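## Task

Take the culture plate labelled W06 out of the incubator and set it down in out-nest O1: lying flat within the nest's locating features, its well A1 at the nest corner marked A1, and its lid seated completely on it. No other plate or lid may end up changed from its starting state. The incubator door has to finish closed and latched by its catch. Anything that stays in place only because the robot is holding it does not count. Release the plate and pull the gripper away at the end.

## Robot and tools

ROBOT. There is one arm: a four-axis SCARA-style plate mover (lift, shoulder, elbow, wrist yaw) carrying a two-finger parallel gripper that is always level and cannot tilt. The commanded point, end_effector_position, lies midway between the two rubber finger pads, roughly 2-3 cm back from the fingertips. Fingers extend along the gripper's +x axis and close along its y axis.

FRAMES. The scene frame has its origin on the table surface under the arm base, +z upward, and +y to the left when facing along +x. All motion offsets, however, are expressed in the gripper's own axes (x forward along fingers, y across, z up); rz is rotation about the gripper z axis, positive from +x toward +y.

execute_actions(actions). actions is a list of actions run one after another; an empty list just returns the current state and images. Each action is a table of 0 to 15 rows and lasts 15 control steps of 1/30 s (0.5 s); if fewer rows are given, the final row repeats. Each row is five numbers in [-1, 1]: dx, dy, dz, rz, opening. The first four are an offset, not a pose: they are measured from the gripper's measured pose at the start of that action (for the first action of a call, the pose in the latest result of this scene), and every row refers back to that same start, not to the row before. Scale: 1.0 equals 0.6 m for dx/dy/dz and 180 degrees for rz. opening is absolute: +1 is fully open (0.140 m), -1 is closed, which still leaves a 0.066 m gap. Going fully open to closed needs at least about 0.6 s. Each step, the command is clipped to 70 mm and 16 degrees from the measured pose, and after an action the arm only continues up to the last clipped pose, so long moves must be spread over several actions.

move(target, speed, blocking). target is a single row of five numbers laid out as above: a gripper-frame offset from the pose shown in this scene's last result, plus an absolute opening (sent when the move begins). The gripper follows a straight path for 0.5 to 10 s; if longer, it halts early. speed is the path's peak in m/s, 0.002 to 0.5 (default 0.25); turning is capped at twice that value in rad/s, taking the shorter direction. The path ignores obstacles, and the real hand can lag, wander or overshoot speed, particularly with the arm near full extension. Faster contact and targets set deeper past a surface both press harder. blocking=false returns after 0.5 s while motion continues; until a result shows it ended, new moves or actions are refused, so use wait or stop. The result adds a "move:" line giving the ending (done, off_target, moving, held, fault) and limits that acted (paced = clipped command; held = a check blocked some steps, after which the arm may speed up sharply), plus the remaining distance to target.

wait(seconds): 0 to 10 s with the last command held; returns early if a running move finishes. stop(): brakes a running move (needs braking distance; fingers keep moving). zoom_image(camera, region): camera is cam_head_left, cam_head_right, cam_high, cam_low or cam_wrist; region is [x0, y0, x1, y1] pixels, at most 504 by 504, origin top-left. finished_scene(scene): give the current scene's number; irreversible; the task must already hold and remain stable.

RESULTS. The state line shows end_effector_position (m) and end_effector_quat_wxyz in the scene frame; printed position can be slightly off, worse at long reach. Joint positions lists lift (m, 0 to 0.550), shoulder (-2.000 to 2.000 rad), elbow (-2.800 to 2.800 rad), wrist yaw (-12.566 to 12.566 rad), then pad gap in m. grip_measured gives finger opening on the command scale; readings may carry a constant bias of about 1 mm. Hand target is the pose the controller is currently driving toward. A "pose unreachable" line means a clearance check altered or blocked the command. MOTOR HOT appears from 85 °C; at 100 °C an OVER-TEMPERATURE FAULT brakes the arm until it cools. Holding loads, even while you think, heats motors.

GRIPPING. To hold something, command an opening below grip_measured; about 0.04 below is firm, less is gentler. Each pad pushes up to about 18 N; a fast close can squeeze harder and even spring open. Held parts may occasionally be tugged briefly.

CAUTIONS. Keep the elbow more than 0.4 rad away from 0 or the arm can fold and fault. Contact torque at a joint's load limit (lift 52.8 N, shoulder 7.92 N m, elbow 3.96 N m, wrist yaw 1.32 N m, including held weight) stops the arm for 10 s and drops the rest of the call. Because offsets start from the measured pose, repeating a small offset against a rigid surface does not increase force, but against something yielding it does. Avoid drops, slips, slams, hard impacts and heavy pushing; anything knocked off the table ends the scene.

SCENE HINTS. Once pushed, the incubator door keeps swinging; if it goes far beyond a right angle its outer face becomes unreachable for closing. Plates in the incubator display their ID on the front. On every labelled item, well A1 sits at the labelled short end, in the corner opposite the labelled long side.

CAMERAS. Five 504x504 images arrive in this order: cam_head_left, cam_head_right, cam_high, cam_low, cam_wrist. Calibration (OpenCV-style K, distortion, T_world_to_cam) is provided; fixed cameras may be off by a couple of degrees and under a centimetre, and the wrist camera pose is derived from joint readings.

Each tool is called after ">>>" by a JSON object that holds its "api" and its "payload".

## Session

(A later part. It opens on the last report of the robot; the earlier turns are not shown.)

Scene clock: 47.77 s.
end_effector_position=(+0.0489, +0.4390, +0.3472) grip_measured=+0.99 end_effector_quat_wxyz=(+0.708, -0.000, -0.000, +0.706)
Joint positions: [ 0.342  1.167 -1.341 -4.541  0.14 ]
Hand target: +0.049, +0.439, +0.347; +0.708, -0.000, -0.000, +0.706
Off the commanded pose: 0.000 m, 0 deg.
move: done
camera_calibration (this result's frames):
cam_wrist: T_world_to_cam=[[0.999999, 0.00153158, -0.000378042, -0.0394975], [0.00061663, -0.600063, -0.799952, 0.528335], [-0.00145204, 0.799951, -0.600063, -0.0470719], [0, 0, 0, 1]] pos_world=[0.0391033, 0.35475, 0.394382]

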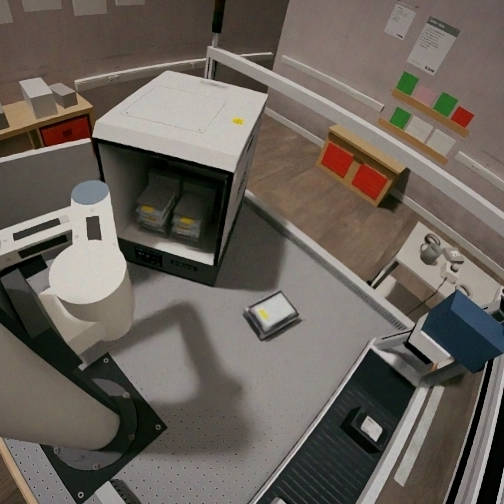

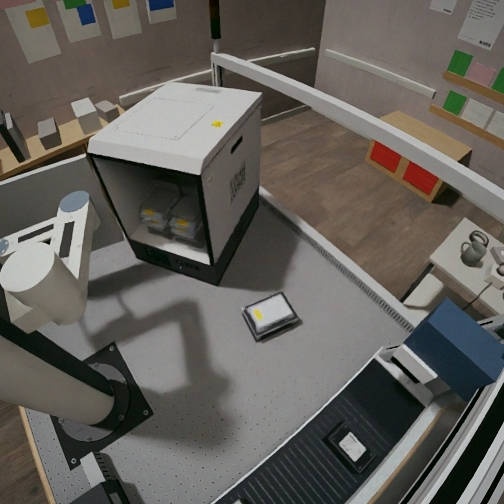

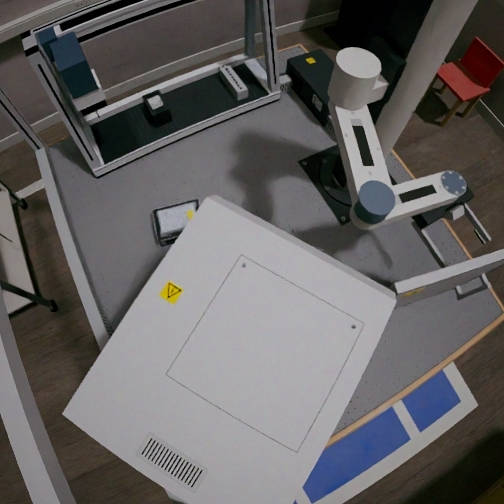

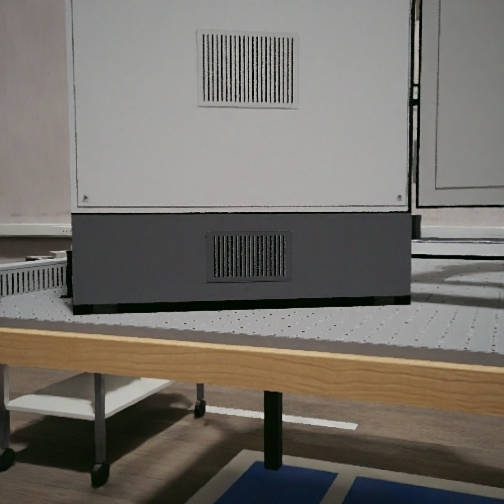

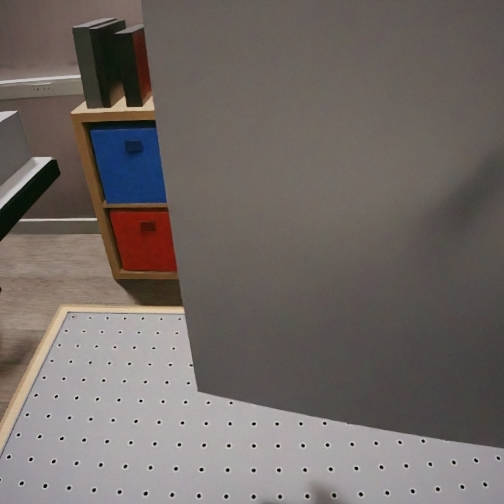

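>>> {"api": "move", "payload": {"target": [0.088,0.112,0,-0.25,1], "speed": 0.15}}

>>> {"api": "move", "payload": {"target": [0.13,0,0,0,1], "speed": 0.1}}

Scene clock: 50.93 s.
end_effector_position=(-0.0183, +0.4917, +0.3472) grip_measured=+0.99 end_effector_quat_wxyz=(+0.924, -0.000, -0.000, +0.381)
Joint positions: [ 0.342  1.895 -2.456 -4.94   0.14 ]
Hand target: -0.018, +0.492, +0.347; +0.924, -0.000, -0.000, +0.381
Off the commanded pose: 0.000 m, 0 deg.
move: done
camera_calibration (this result's frames):
cam_wrist: T_world_to_cam=[[0.708186, -0.706026, -0.000378042, 0.370224], [-0.423874, -0.424743, -0.799952, 0.466085], [0.564626, 0.566676, -0.600063, 0.0356652], [0, 0, 0, 1]] pos_world=[-0.0847637, 0.439143, 0.394387]

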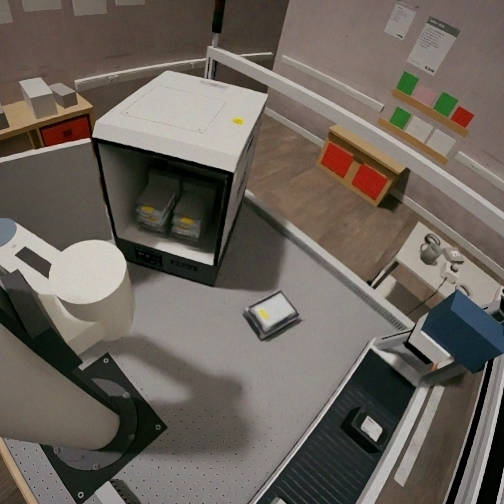

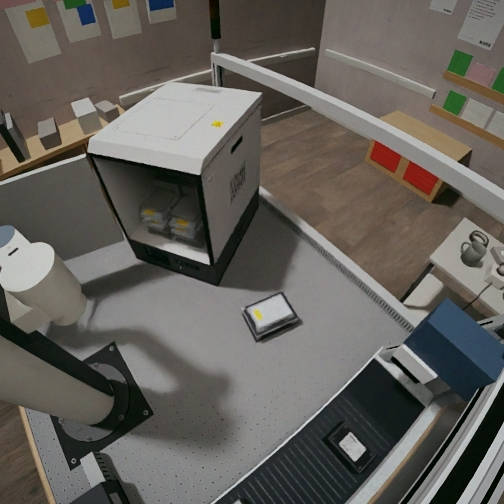

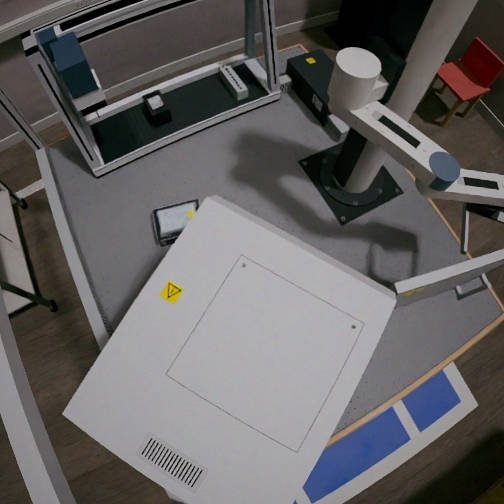

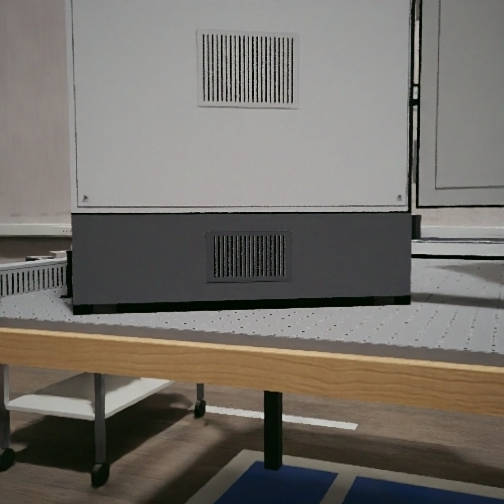

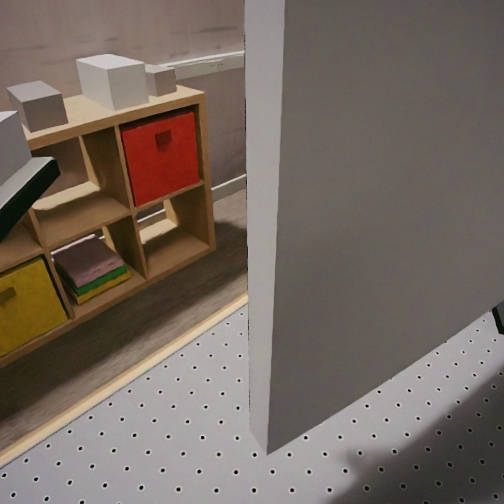

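Scene clock: 61.57 s.
end_effector_position=(+0.0203, +0.5261, +0.3472) grip_measured=+0.99 end_effector_quat_wxyz=(+0.928, -0.000, -0.000, +0.372)
Joint positions: [ 0.342  1.85  -2.582 -4.789  0.14 ]
Hand target: +0.020, +0.526, +0.347; +0.928, -0.000, -0.000, +0.374
Off the commanded pose: 0.027 m, 1 deg.
TORQUE FAULT: the external load on joint 4 (wrist yaw) reached its load limit, and the arm stopped for 10 seconds. That time counts as 20 of the actions that you can send in this scene. The arm's remaining commands of this call were not run. The arm holds where it stopped, with its grip as last carried out, and accepts commands again: back off and push less far. The arm stops again, at the same cost, whenever a joint's load reaches its limit.
move: fault
camera_calibration (this result's frames):
cam_wrist: T_world_to_cam=[[0.693776, -0.720191, -0.000378042, 0.37492], [-0.43237, -0.416092, -0.799952, 0.492655], [0.575961, 0.555151, -0.600063, 0.00023961], [0, 0, 0, 1]] pos_world=[-0.0472393, 0.474871, 0.394386]

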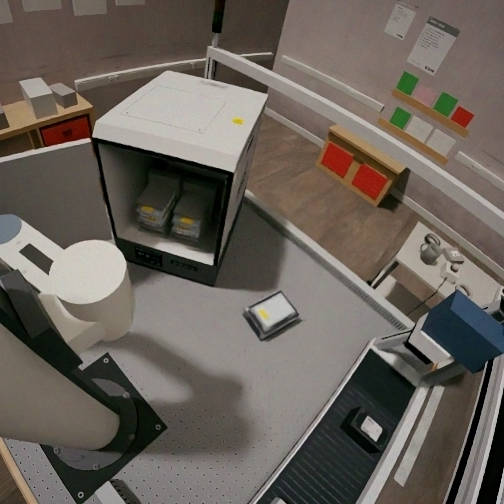

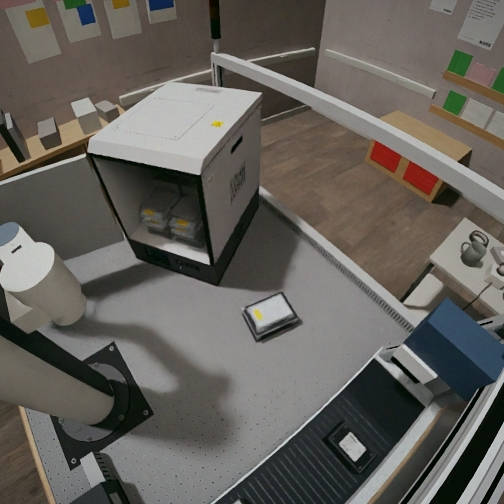

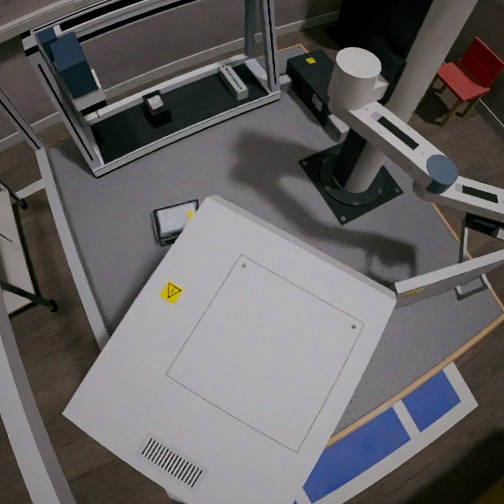

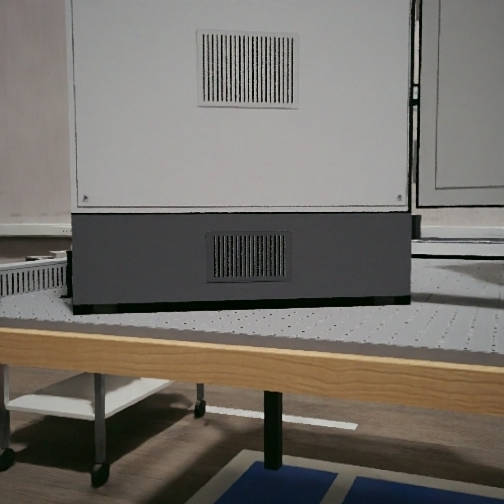

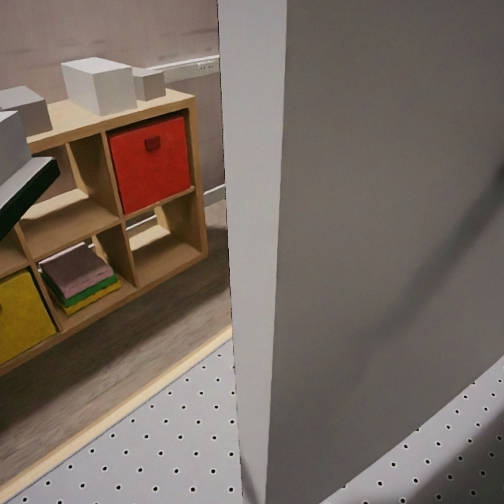

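>>> {"api": "move", "payload": {"target": [-0.2,-0.25,0,0,1], "speed": 0.06}}

Scene clock: 65.13 s.
end_effector_position=(+0.0372, +0.3348, +0.3472) grip_measured=+0.99 end_effector_quat_wxyz=(+0.928, -0.000, -0.000, +0.372)
Joint positions: [ 0.342  1.58  -1.404 -5.696  0.14 ]
Hand target: +0.037, +0.335, +0.347; +0.928, -0.000, -0.000, +0.372
Off the commanded pose: 0.000 m, 0 deg.
move: done
camera_calibration (this result's frames):
cam_wrist: T_world_to_cam=[[0.694065, -0.719913, -0.000378042, 0.225277], [-0.432203, -0.416265, -0.799952, 0.420416], [0.575738, 0.555382, -0.600063, 0.096633], [0, 0, 0, 1]] pos_world=[-0.030287, 0.283516, 0.394384]

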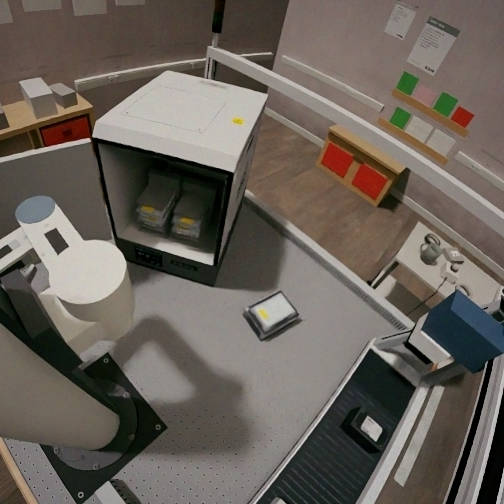

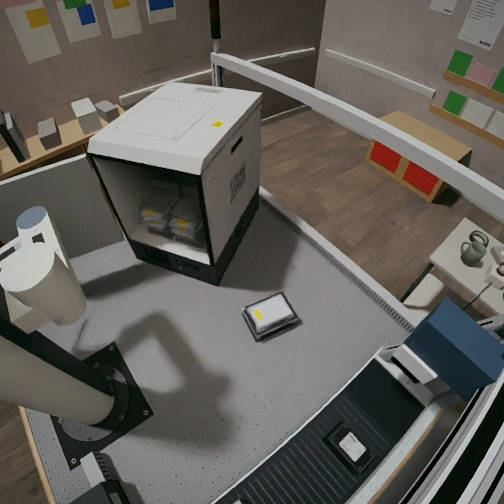

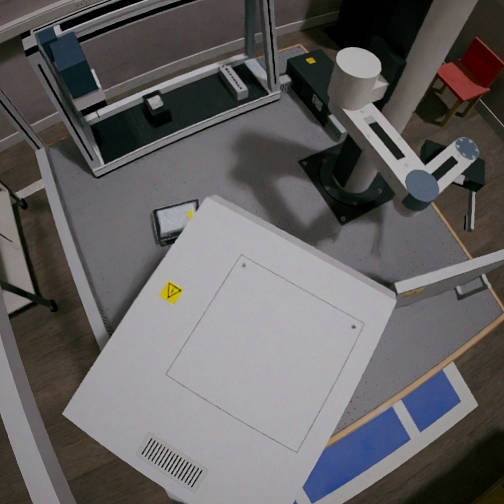

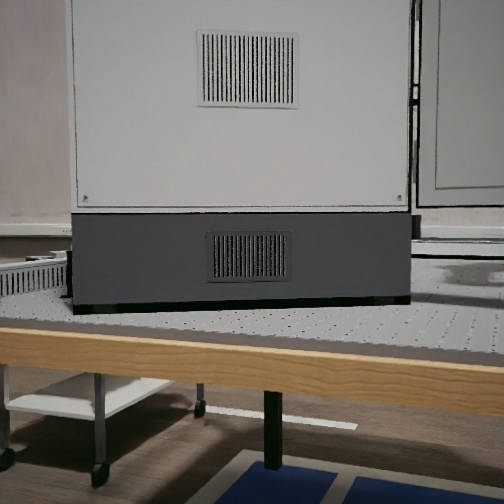

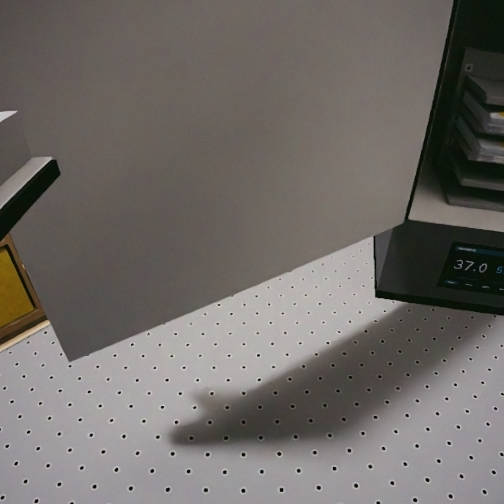

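>>> {"api": "move", "payload": {"target": [0.113,0.252,0,0,1], "speed": 0.15}}

>>> {"api": "move", "payload": {"target": [0.075,0,0,0,1], "speed": 0.06}}

>>> {"api": "move", "payload": {"target": [0,-0.2,0,-0.05,1], "speed": 0.05}}

Scene clock: 66.80 s.
end_effector_position=(-0.0183, +0.4908, +0.3472) grip_measured=+0.99 end_effector_quat_wxyz=(+0.928, -0.000, -0.000, +0.372)
Joint positions: [ 0.342  1.908 -2.48  -4.948  0.14 ]
Hand target: -0.018, +0.491, +0.347; +0.928, -0.000, -0.000, +0.372
Off the commanded pose: 0.000 m, 0 deg.
move: done
camera_calibration (this result's frames):
cam_wrist: T_world_to_cam=[[0.693908, -0.720063, -0.000378042, 0.376263], [-0.432293, -0.416171, -0.799952, 0.461336], [0.575859, 0.555257, -0.600063, 0.0420326], [0, 0, 0, 1]] pos_world=[-0.0858642, 0.439589, 0.394411]

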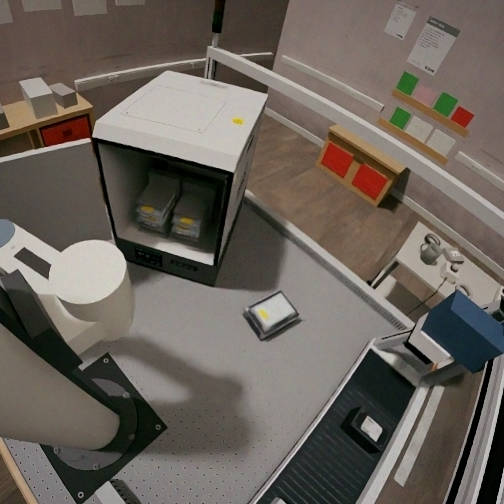

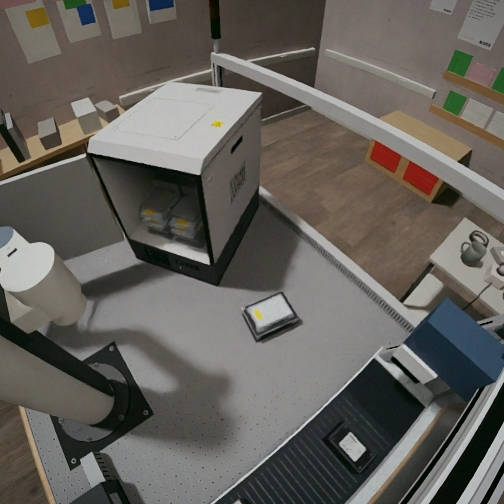

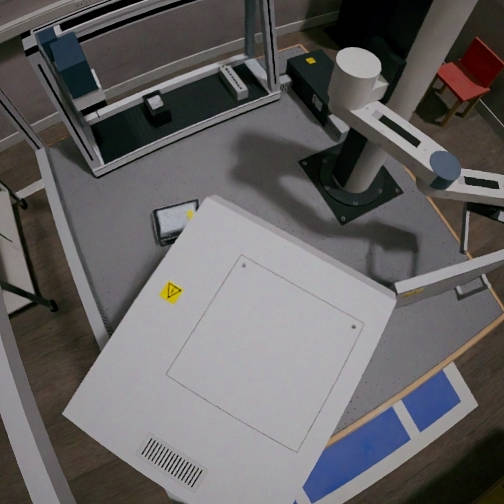

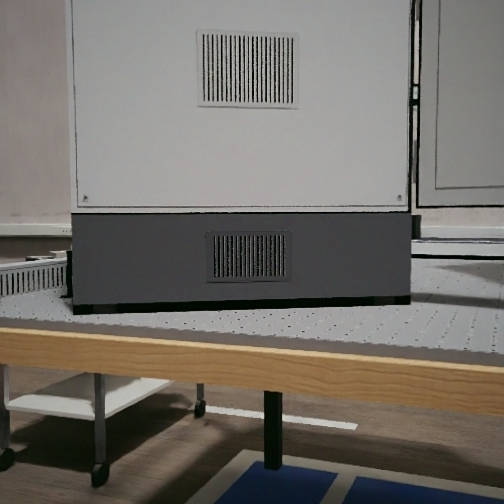

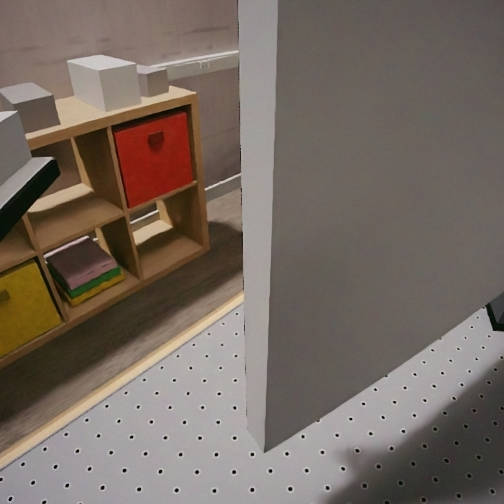

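Scene clock: 67.80 s.
end_effector_position=(+0.0144, +0.5220, +0.3472) grip_measured=+0.99 end_effector_quat_wxyz=(+0.928, -0.000, -0.000, +0.372)
Joint positions: [ 0.342  1.862 -2.576 -4.807  0.14 ]
Hand target: +0.014, +0.522, +0.347; +0.928, -0.000, -0.000, +0.372
Off the commanded pose: 0.000 m, 0 deg.
move: done
camera_calibration (this result's frames):
cam_wrist: T_world_to_cam=[[0.693417, -0.720536, -0.000378042, 0.376239], [-0.432577, -0.415876, -0.799952, 0.488281], [0.576238, 0.554864, -0.600063, 0.00611144], [0, 0, 0, 1]] pos_world=[-0.0531926, 0.470767, 0.394411]

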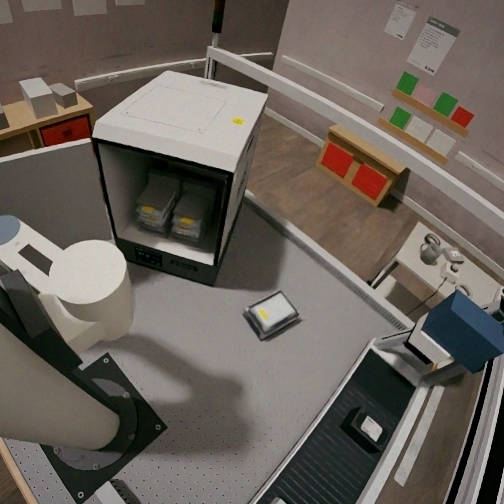

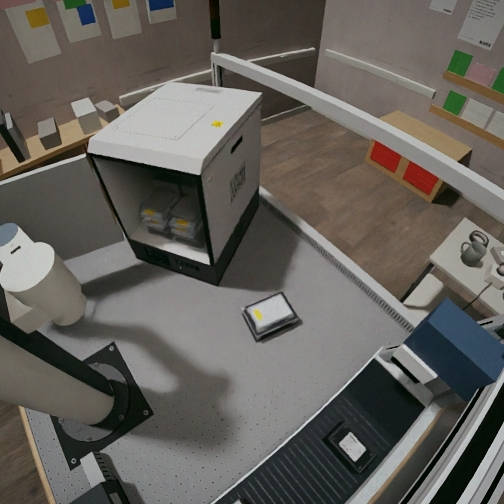

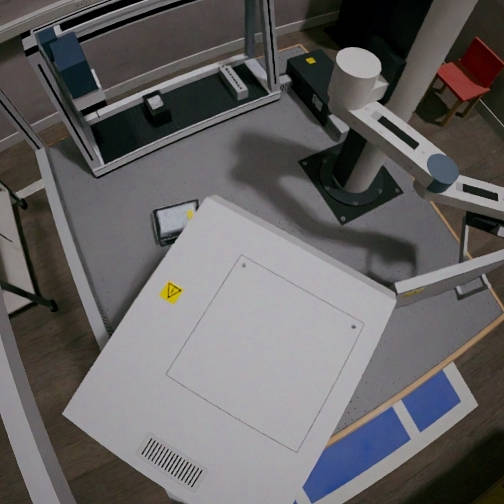

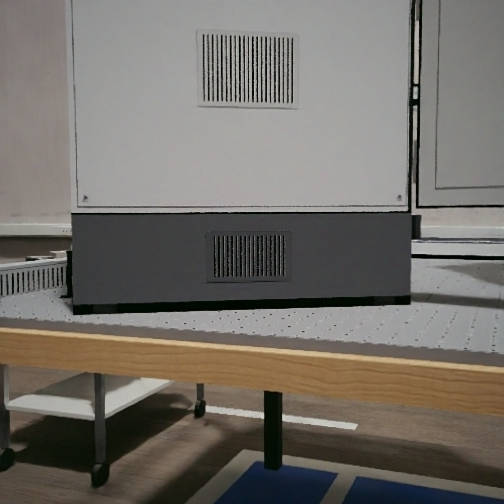

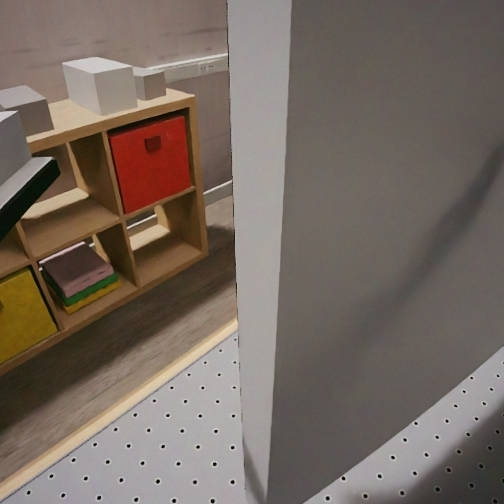

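Scene clock: 79.10 s.
end_effector_position=(+0.0526, +0.4789, +0.3472) grip_measured=+0.99 end_effector_quat_wxyz=(+0.939, -0.000, -0.000, +0.345)
Joint positions: [ 0.342  1.625 -2.095 -5.109  0.14 ]
Hand target: +0.053, +0.479, +0.347; +0.939, -0.000, -0.000, +0.344
Off the commanded pose: 0.062 m, 6 deg.
TORQUE FAULT: the external load on joint 4 (wrist yaw) reached its load limit, and the arm stopped for 10 seconds. That time counts as 20 of the actions that you can send in this scene. The arm's remaining commands of this call were not run. The arm holds where it stopped, with its grip as last carried out, and accepts commands again: back off and push less far. The arm stops again, at the same cost, whenever a joint's load reaches its limit.
move: fault
camera_calibration (this result's frames):
cam_wrist: T_world_to_cam=[[0.650163, -0.759795, -0.000378042, 0.339786], [-0.456121, -0.389909, -0.799952, 0.475708], [0.607652, 0.520272, -0.600063, 0.0228937], [0, 0, 0, 1]] pos_world=[-0.0178474, 0.43174, 0.39441]

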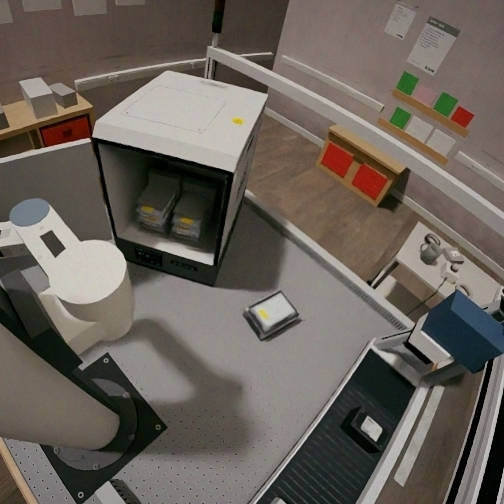

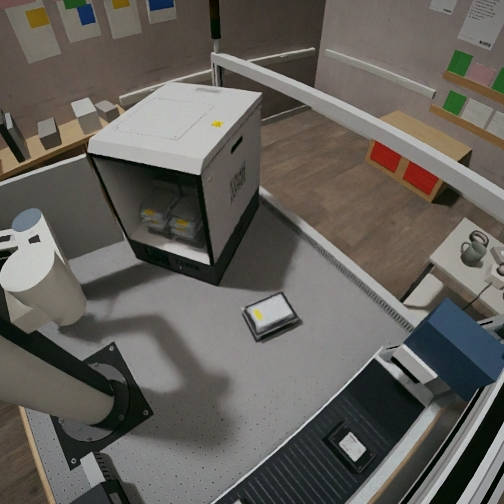

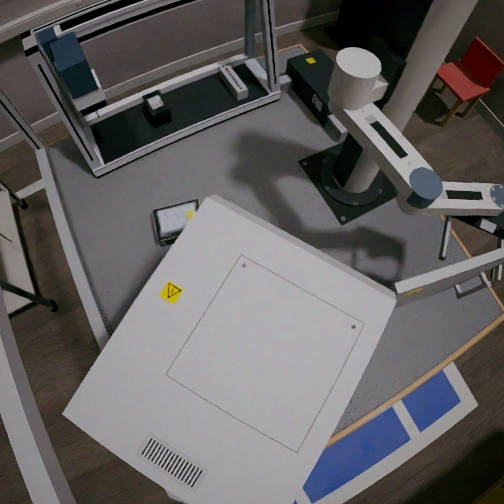

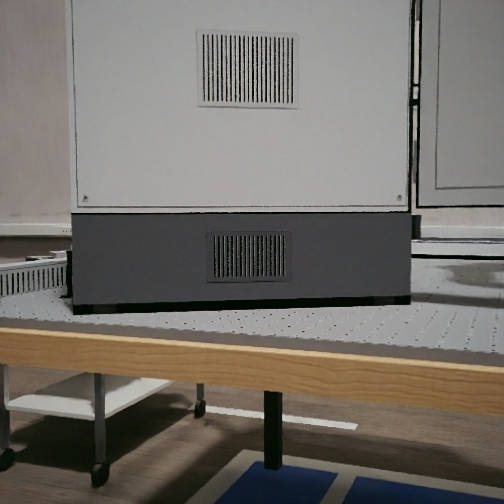

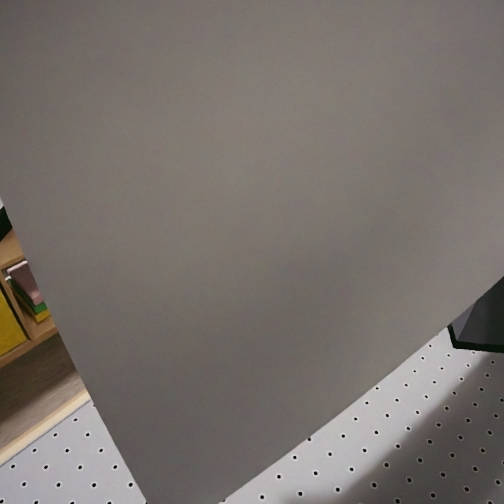

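>>> {"api": "move", "payload": {"target": [-0.13,-0.105,0,0,1], "speed": 0.03}}

Scene clock: 82.73 s.
end_effector_position=(+0.0339, +0.3804, +0.3472) grip_measured=+0.99 end_effector_quat_wxyz=(+0.939, -0.000, -0.000, +0.345)
Joint positions: [ 0.342  1.599 -1.641 -5.538  0.14 ]
Hand target: +0.034, +0.380, +0.347; +0.939, -0.000, -0.000, +0.345
Off the commanded pose: 0.000 m, 0 deg.
move: done
camera_calibration (this result's frames):
cam_wrist: T_world_to_cam=[[0.650409, -0.759584, -0.000378042, 0.276998], [-0.455995, -0.390057, -0.799952, 0.428842], [0.607484, 0.520468, -0.600063, 0.0854113], [0, 0, 0, 1]] pos_world=[-0.0364979, 0.333222, 0.39441]

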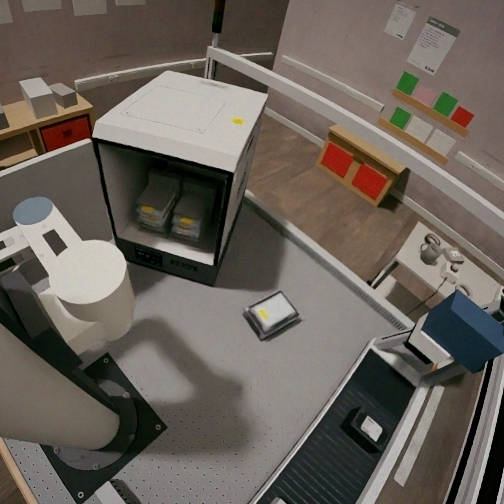

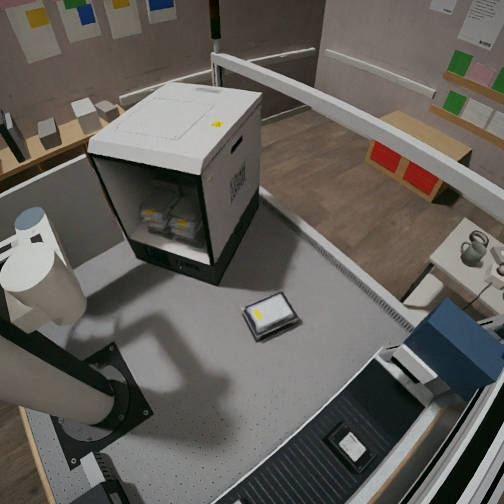

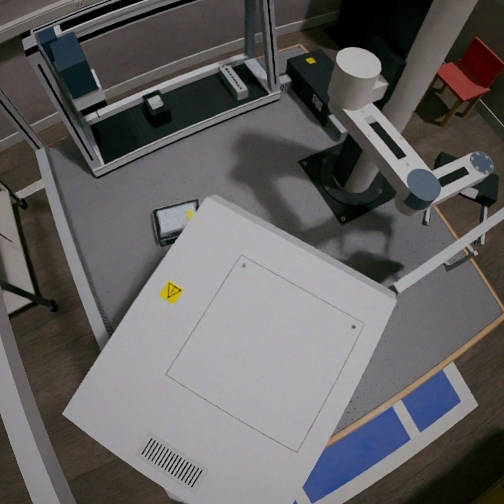

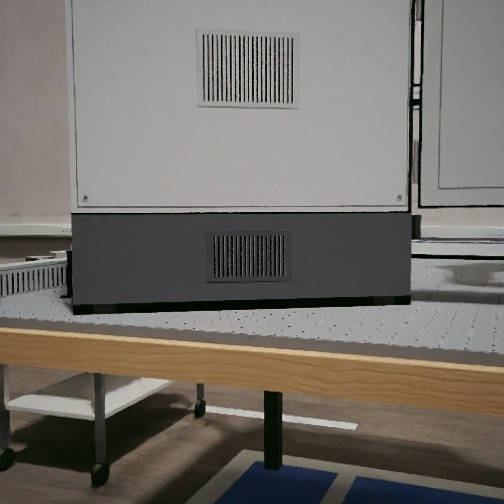

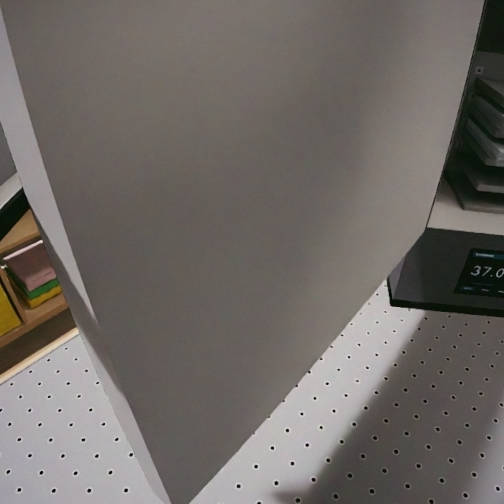

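>>> {"api": "move", "payload": {"target": [-0.07,-0.225,0,0,1], "speed": 0.04}}

Scene clock: 93.43 s.
end_effector_position=(+0.0359, +0.3689, +0.3472) grip_measured=+0.99 end_effector_quat_wxyz=(+0.935, -0.000, -0.000, +0.354)
Joint positions: [ 0.342  1.585 -1.569 -5.575  0.14 ]
Hand target: +0.036, +0.369, +0.347; +0.935, -0.000, -0.000, +0.354
Off the commanded pose: 0.130 m, 1 deg.
TORQUE FAULT: the external load on joint 4 (wrist yaw) reached its load limit, and the arm stopped for 10 seconds. That time counts as 20 of the actions that you can send in this scene. The arm's remaining commands of this call were not run. The arm holds where it stopped, with its grip as last carried out, and accepts commands again: back off and push less far. The arm stops again, at the same cost, whenever a joint's load reaches its limit.
move: fault
camera_calibration (this result's frames):
cam_wrist: T_world_to_cam=[[0.665935, -0.746009, -0.000378042, 0.261429], [-0.447854, -0.399378, -0.799952, 0.428418], [0.596621, 0.532886, -0.600063, 0.0859857], [0, 0, 0, 1]] pos_world=[-0.0335265, 0.320308, 0.39441]

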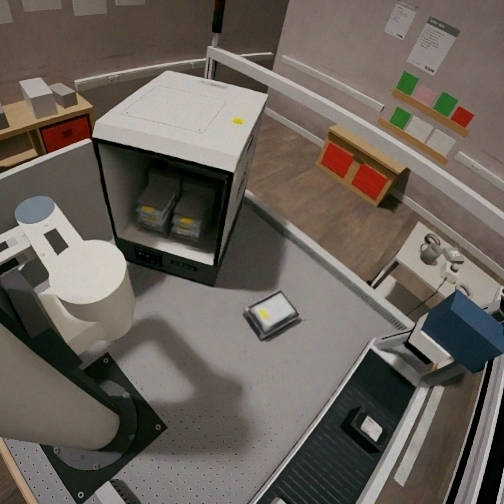

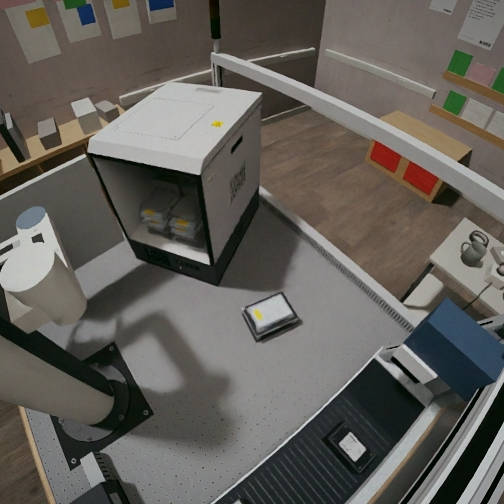

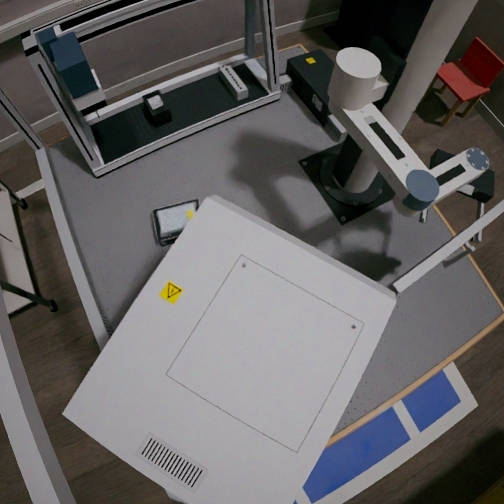

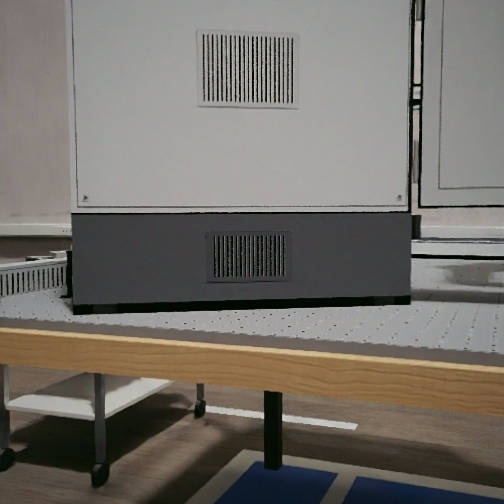

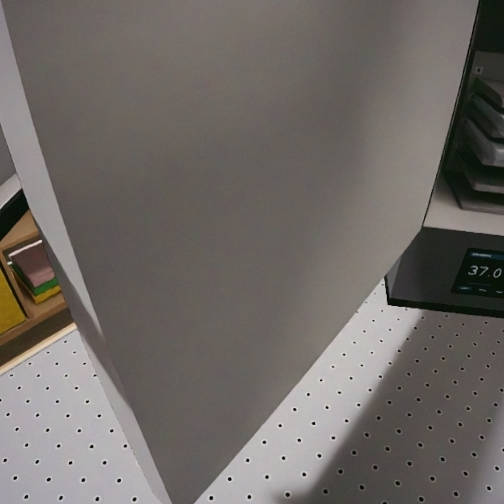

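>>> {"api": "move", "payload": {"target": [0,0.01,0.33,0,1], "speed": 0.1}}

>>> {"api": "move", "payload": {"target": [-0.07,-0.2,0,0,1], "speed": 0.04}}

Scene clock: 95.80 s.
end_effector_position=(+0.0320, +0.3734, +0.5453) grip_measured=+0.99 end_effector_quat_wxyz=(+0.935, -0.000, -0.000, +0.354)
Joint positions: [ 0.54   1.599 -1.602 -5.556  0.14 ]
Hand target: +0.032, +0.373, +0.545; +0.935, -0.000, -0.000, +0.354
Off the commanded pose: 0.000 m, 0 deg.
move: done
camera_calibration (this result's frames):
cam_wrist: T_world_to_cam=[[0.665614, -0.746296, -0.000378042, 0.267538], [-0.448026, -0.399185, -0.799952, 0.586845], [0.596851, 0.532629, -0.600063, 0.204851], [0, 0, 0, 1]] pos_world=[-0.0374201, 0.324812, 0.592473]

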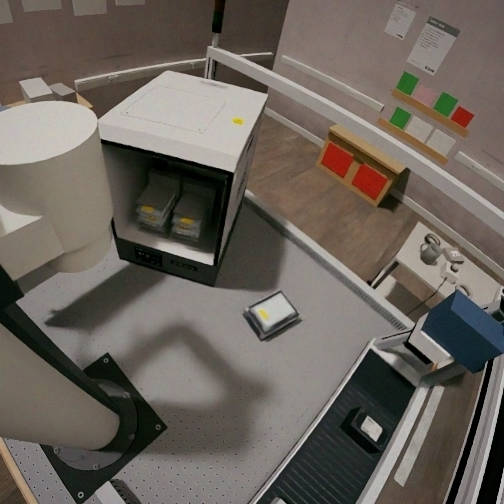

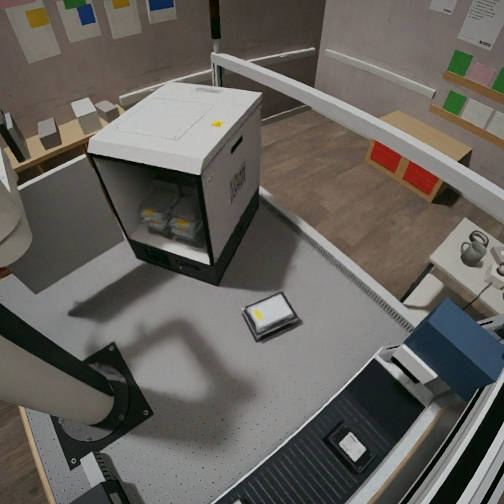

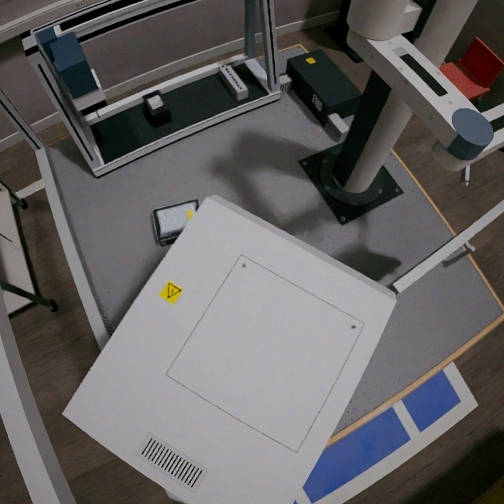

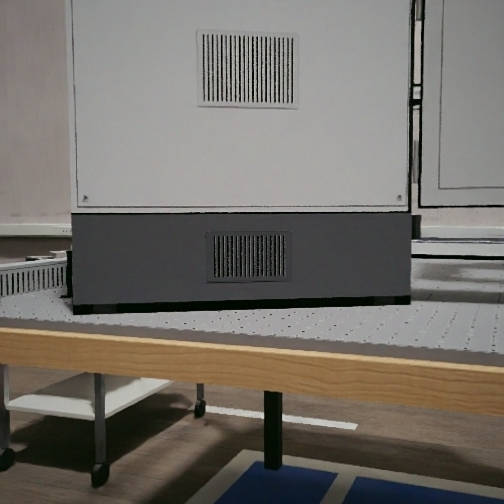

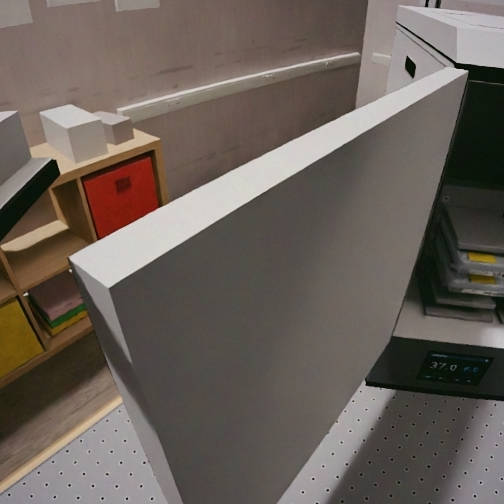

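Scene clock: 99.20 s.
end_effector_position=(+0.0759, +0.2664, +0.5453) grip_measured=+0.99 end_effector_quat_wxyz=(+0.935, -0.000, -0.000, +0.354)
Joint positions: [ 0.54   1.531 -1.073 -6.017  0.14 ]
Hand target: +0.076, +0.266, +0.545; +0.935, -0.000, -0.000, +0.354
Off the commanded pose: 0.011 m, 0 deg.
move: held; limits=held; held on 14 of 102 steps, including the last
pose unreachable: on one or more control steps of this call, first in action 0 (counted from 0), an arm could not follow its commanded pose, so it was not sent that pose on those steps. On the call's last step it was still not sent that pose. It may still have moved: this result reports where it is.
cause: the commanded pose would bring two parts of the arm too close to each other (joints 1 (lift) to 4 (wrist yaw) lie between them).
camera_calibration (this result's frames):
cam_wrist: T_world_to_cam=[[0.665501, -0.746397, -0.000378042, 0.158518], [-0.448087, -0.399117, -0.799952, 0.563742], [0.596931, 0.532539, -0.600063, 0.235719], [0, 0, 0, 1]] pos_world=[0.00640351, 0.217787, 0.592473]

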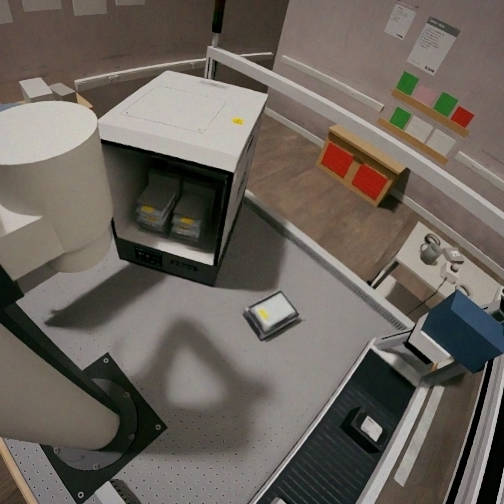

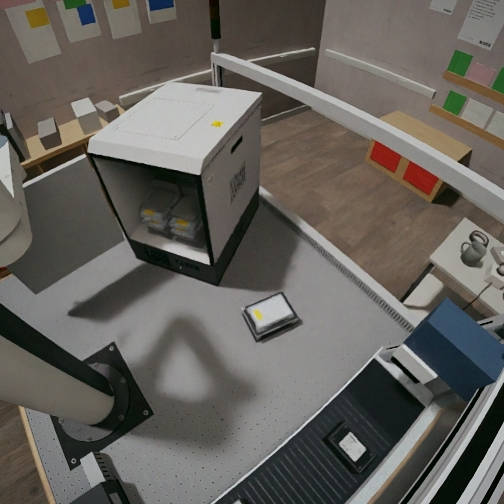

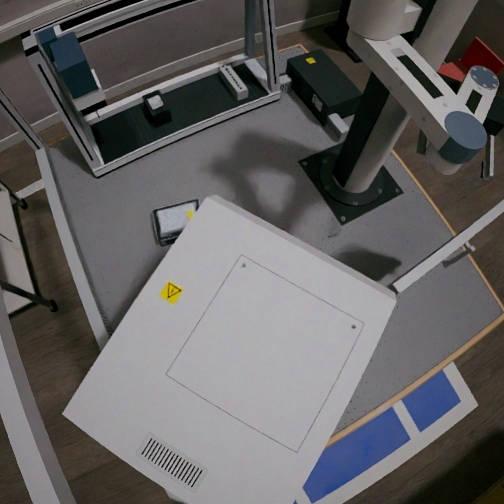

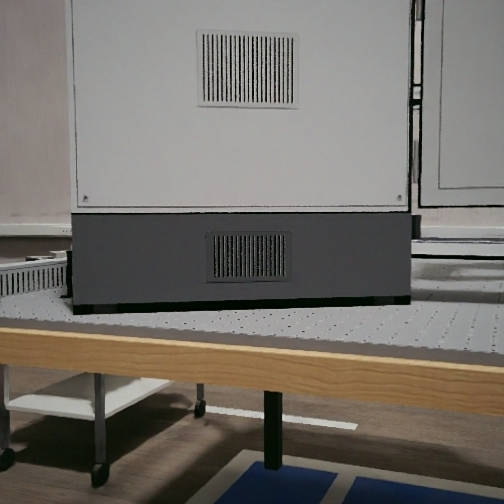

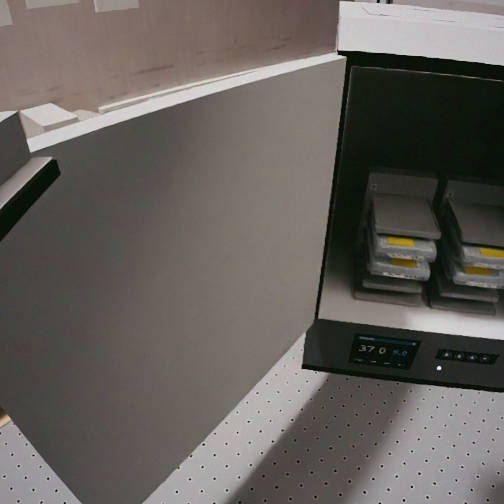

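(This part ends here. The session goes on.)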